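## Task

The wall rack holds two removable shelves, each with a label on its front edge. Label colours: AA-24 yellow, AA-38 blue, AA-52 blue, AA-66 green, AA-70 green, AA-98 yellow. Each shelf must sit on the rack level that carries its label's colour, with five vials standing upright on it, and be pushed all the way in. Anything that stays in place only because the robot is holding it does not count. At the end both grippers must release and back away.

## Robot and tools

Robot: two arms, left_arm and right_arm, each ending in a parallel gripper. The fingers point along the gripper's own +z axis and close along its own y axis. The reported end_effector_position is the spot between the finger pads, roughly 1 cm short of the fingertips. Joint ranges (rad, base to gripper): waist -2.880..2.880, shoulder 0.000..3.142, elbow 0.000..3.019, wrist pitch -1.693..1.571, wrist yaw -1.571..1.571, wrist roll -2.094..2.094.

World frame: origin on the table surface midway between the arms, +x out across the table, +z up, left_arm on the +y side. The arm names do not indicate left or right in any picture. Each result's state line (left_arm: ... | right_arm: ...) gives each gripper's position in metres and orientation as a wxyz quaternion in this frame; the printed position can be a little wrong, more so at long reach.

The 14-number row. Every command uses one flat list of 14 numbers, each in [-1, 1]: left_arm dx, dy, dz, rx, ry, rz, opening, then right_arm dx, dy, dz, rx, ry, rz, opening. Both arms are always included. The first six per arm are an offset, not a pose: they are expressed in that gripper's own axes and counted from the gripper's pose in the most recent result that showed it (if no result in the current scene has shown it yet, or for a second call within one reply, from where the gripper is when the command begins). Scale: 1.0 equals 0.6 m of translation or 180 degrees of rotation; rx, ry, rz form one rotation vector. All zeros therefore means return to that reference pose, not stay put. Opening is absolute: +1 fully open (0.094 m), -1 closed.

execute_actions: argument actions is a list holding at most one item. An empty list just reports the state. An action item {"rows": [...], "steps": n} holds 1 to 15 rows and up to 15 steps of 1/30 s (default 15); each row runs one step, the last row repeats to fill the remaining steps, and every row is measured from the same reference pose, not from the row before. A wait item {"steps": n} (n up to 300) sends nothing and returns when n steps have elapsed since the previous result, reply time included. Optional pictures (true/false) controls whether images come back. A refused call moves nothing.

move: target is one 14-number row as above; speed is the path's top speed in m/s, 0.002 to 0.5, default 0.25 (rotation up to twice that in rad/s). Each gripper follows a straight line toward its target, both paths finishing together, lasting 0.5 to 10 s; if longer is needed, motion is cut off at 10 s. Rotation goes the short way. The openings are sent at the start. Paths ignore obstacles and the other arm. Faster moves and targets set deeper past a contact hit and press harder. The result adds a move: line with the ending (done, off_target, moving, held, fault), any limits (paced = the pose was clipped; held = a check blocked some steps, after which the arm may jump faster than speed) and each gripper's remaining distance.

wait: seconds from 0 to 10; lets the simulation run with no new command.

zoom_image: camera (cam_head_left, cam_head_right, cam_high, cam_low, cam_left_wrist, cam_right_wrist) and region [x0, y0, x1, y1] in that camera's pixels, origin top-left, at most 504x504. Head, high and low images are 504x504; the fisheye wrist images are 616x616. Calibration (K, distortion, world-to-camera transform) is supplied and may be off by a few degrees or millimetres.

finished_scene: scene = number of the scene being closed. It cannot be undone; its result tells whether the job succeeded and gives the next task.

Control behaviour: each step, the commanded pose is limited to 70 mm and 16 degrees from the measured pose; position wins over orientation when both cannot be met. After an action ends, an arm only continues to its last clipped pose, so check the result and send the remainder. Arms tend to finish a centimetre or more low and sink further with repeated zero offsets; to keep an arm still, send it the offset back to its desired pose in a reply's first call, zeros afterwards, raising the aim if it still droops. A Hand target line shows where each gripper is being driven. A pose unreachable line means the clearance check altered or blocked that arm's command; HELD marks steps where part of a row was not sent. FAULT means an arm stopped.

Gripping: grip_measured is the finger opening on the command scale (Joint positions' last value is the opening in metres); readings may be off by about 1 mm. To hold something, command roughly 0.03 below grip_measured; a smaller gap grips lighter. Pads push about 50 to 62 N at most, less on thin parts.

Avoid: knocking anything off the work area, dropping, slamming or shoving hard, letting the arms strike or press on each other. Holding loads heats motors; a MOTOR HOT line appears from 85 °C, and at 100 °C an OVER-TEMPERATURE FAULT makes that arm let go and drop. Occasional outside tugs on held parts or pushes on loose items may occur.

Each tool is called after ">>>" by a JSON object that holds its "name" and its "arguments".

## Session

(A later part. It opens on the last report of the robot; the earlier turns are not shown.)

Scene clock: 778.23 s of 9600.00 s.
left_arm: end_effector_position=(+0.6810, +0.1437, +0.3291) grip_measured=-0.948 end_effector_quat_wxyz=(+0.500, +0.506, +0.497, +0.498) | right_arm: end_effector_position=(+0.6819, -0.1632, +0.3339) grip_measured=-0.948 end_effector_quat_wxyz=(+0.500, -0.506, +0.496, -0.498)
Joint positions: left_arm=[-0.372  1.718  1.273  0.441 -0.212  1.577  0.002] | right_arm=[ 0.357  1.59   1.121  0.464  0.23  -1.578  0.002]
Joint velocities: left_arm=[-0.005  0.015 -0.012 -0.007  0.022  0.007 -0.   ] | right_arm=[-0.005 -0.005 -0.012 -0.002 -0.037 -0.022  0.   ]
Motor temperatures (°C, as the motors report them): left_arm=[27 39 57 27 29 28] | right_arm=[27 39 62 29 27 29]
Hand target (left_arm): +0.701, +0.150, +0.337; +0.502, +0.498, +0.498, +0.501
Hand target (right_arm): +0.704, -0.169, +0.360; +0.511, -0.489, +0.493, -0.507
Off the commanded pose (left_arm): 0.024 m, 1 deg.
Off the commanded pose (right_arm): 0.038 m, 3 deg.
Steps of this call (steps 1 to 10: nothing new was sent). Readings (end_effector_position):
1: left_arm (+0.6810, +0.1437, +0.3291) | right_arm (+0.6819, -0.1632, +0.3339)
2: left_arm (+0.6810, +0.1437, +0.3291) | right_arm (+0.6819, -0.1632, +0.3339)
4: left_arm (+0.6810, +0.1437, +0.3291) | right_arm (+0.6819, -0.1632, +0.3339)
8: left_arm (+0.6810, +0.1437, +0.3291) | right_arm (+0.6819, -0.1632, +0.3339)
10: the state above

>>> {"name": "move", "arguments": {"target": [0.13,0.06,-0.42,-0.006,0,0,-0.95,0.13,-0.09,-0.42,0.01,0,0,-0.95], "speed": 0.3}}

Scene clock: 782.90 s of 9600.00 s.
left_arm: end_effector_position=(+0.4264, +0.2179, +0.3735) grip_measured=-0.948 end_effector_quat_wxyz=(+0.515, +0.494, +0.485, +0.505) | right_arm: end_effector_position=(+0.4277, -0.2401, +0.3905) grip_measured=-0.948 end_effector_quat_wxyz=(+0.518, -0.493, +0.483, -0.506)
Joint positions: left_arm=[-0.314  0.963  0.652  0.352 -0.146  1.577  0.002] | right_arm=[ 0.295  0.767  0.6    0.216  0.159 -1.578  0.002]
Joint velocities: left_arm=[-0.015 -0.005 -0.007  0.002 -0.007 -0.022 -0.001] | right_arm=[-0.024 -0.015  0.002 -0.012 -0.007 -0.007 -0.   ]
Motor temperatures (°C, as the motors report them): left_arm=[27 39 58 27 29 28] | right_arm=[27 39 62 29 27 29]
Hand target (left_arm): +0.429, +0.222, +0.364; +0.505, +0.501, +0.492, +0.502
Hand target (right_arm): +0.431, -0.244, +0.384; +0.508, -0.498, +0.489, -0.505
Off the commanded pose (left_arm): 0.010 m, 2 deg.
Off the commanded pose (right_arm): 0.005 m, 1 deg.
After step 90, 0.23 s passed at rest.
move: done
camera_calibration (this result's frames):
cam_left_wrist: T_world_to_cam=[[0.0323494, 0.000301478, -0.999477, 0.360982], [-0.568637, 0.822388, -0.0181566, 0.077964], [0.821952, 0.568927, 0.0267752, -0.359822], [0, 0, 0, 1]] pos_world=[0.328412, 0.140487, 0.371842]
cam_right_wrist: T_world_to_cam=[[-0.0469984, -0.00508947, 0.998882, -0.370621], [-0.569021, -0.82174, -0.0309599, 0.0633729], [0.820979, -0.56984, 0.0357245, -0.379295], [0, 0, 0, 1]] pos_world=[0.330035, -0.165948, 0.385719]

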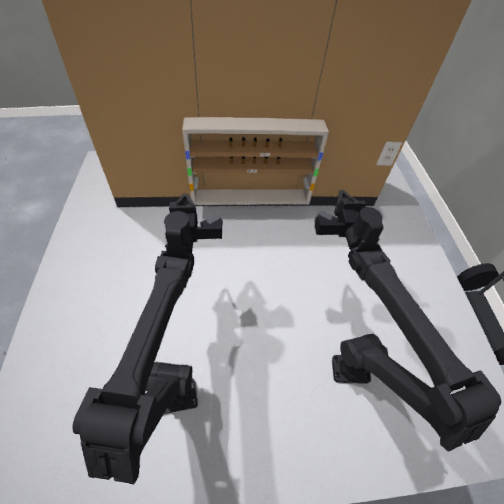

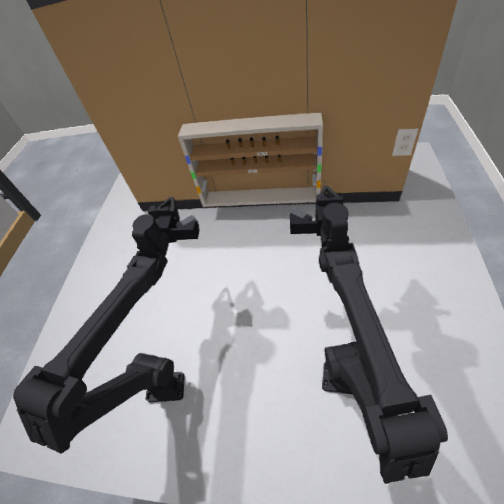

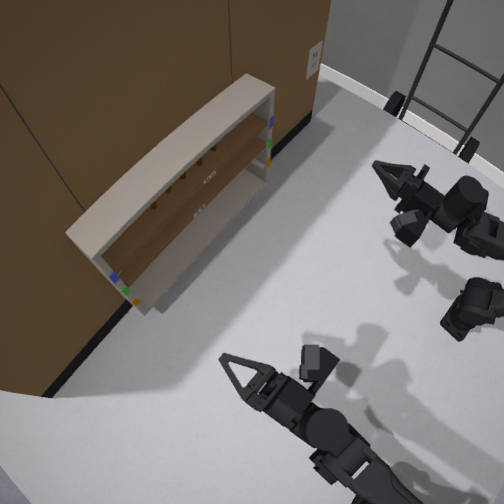

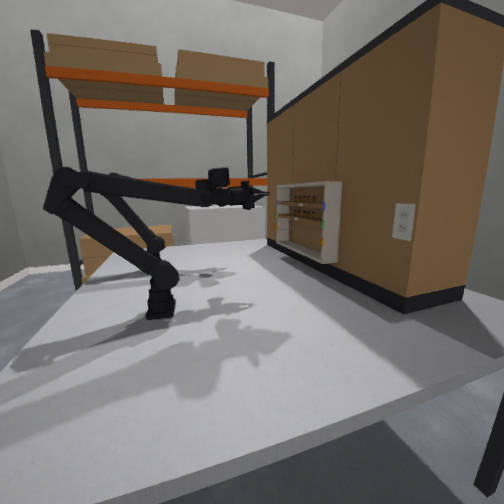

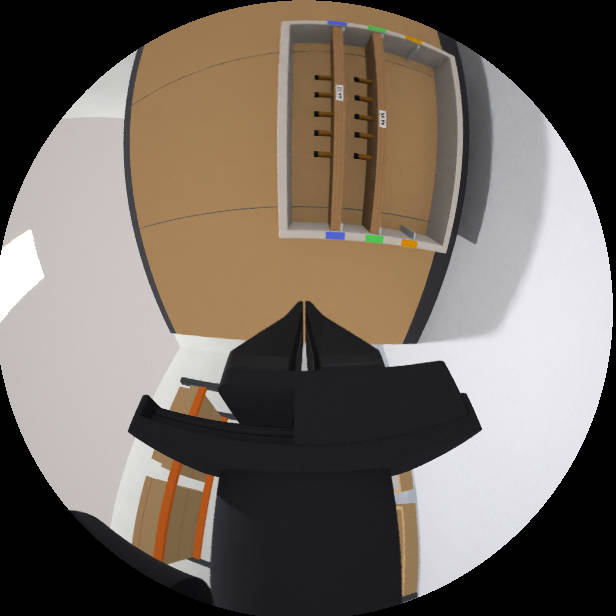

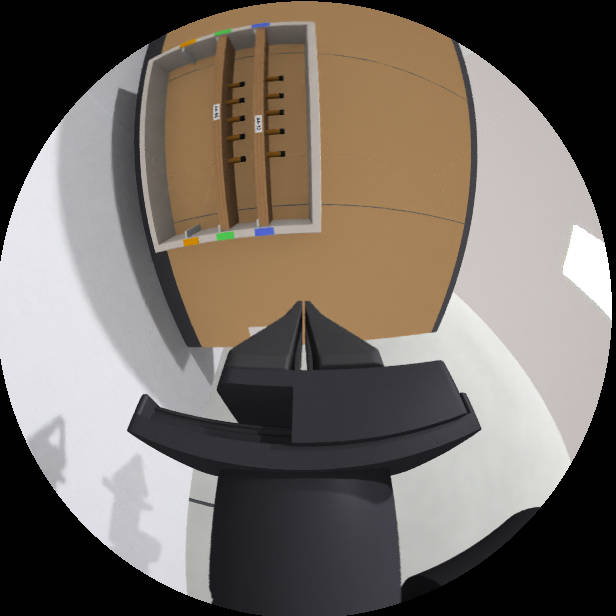

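>>> {"name": "zoom_image", "arguments": {"camera": "cam_high", "region": [220, 90, 290, 170]}}

>>> {"name": "zoom_image", "arguments": {"camera": "cam_left_wrist", "region": [270, 10, 470, 260]}}

Region (220, 90, 290, 170) of cam_high's 504x504 image, scaled by 6.300, with more detail than that image has; it fills the left 441 columns of this view, and the rest is white.

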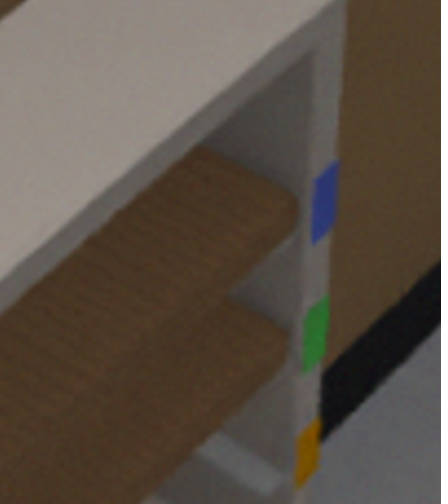

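Region (270, 10, 470, 260) of cam_left_wrist's 616x616 image, scaled by 2.016, with more detail than that image has; it fills the left 403 columns of this view, and the rest is white.

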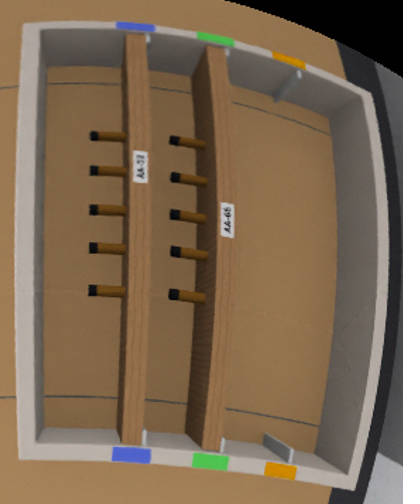

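>>> {"name": "finished_scene", "arguments": {"scene": 1}}

The scene is finished: the task was done.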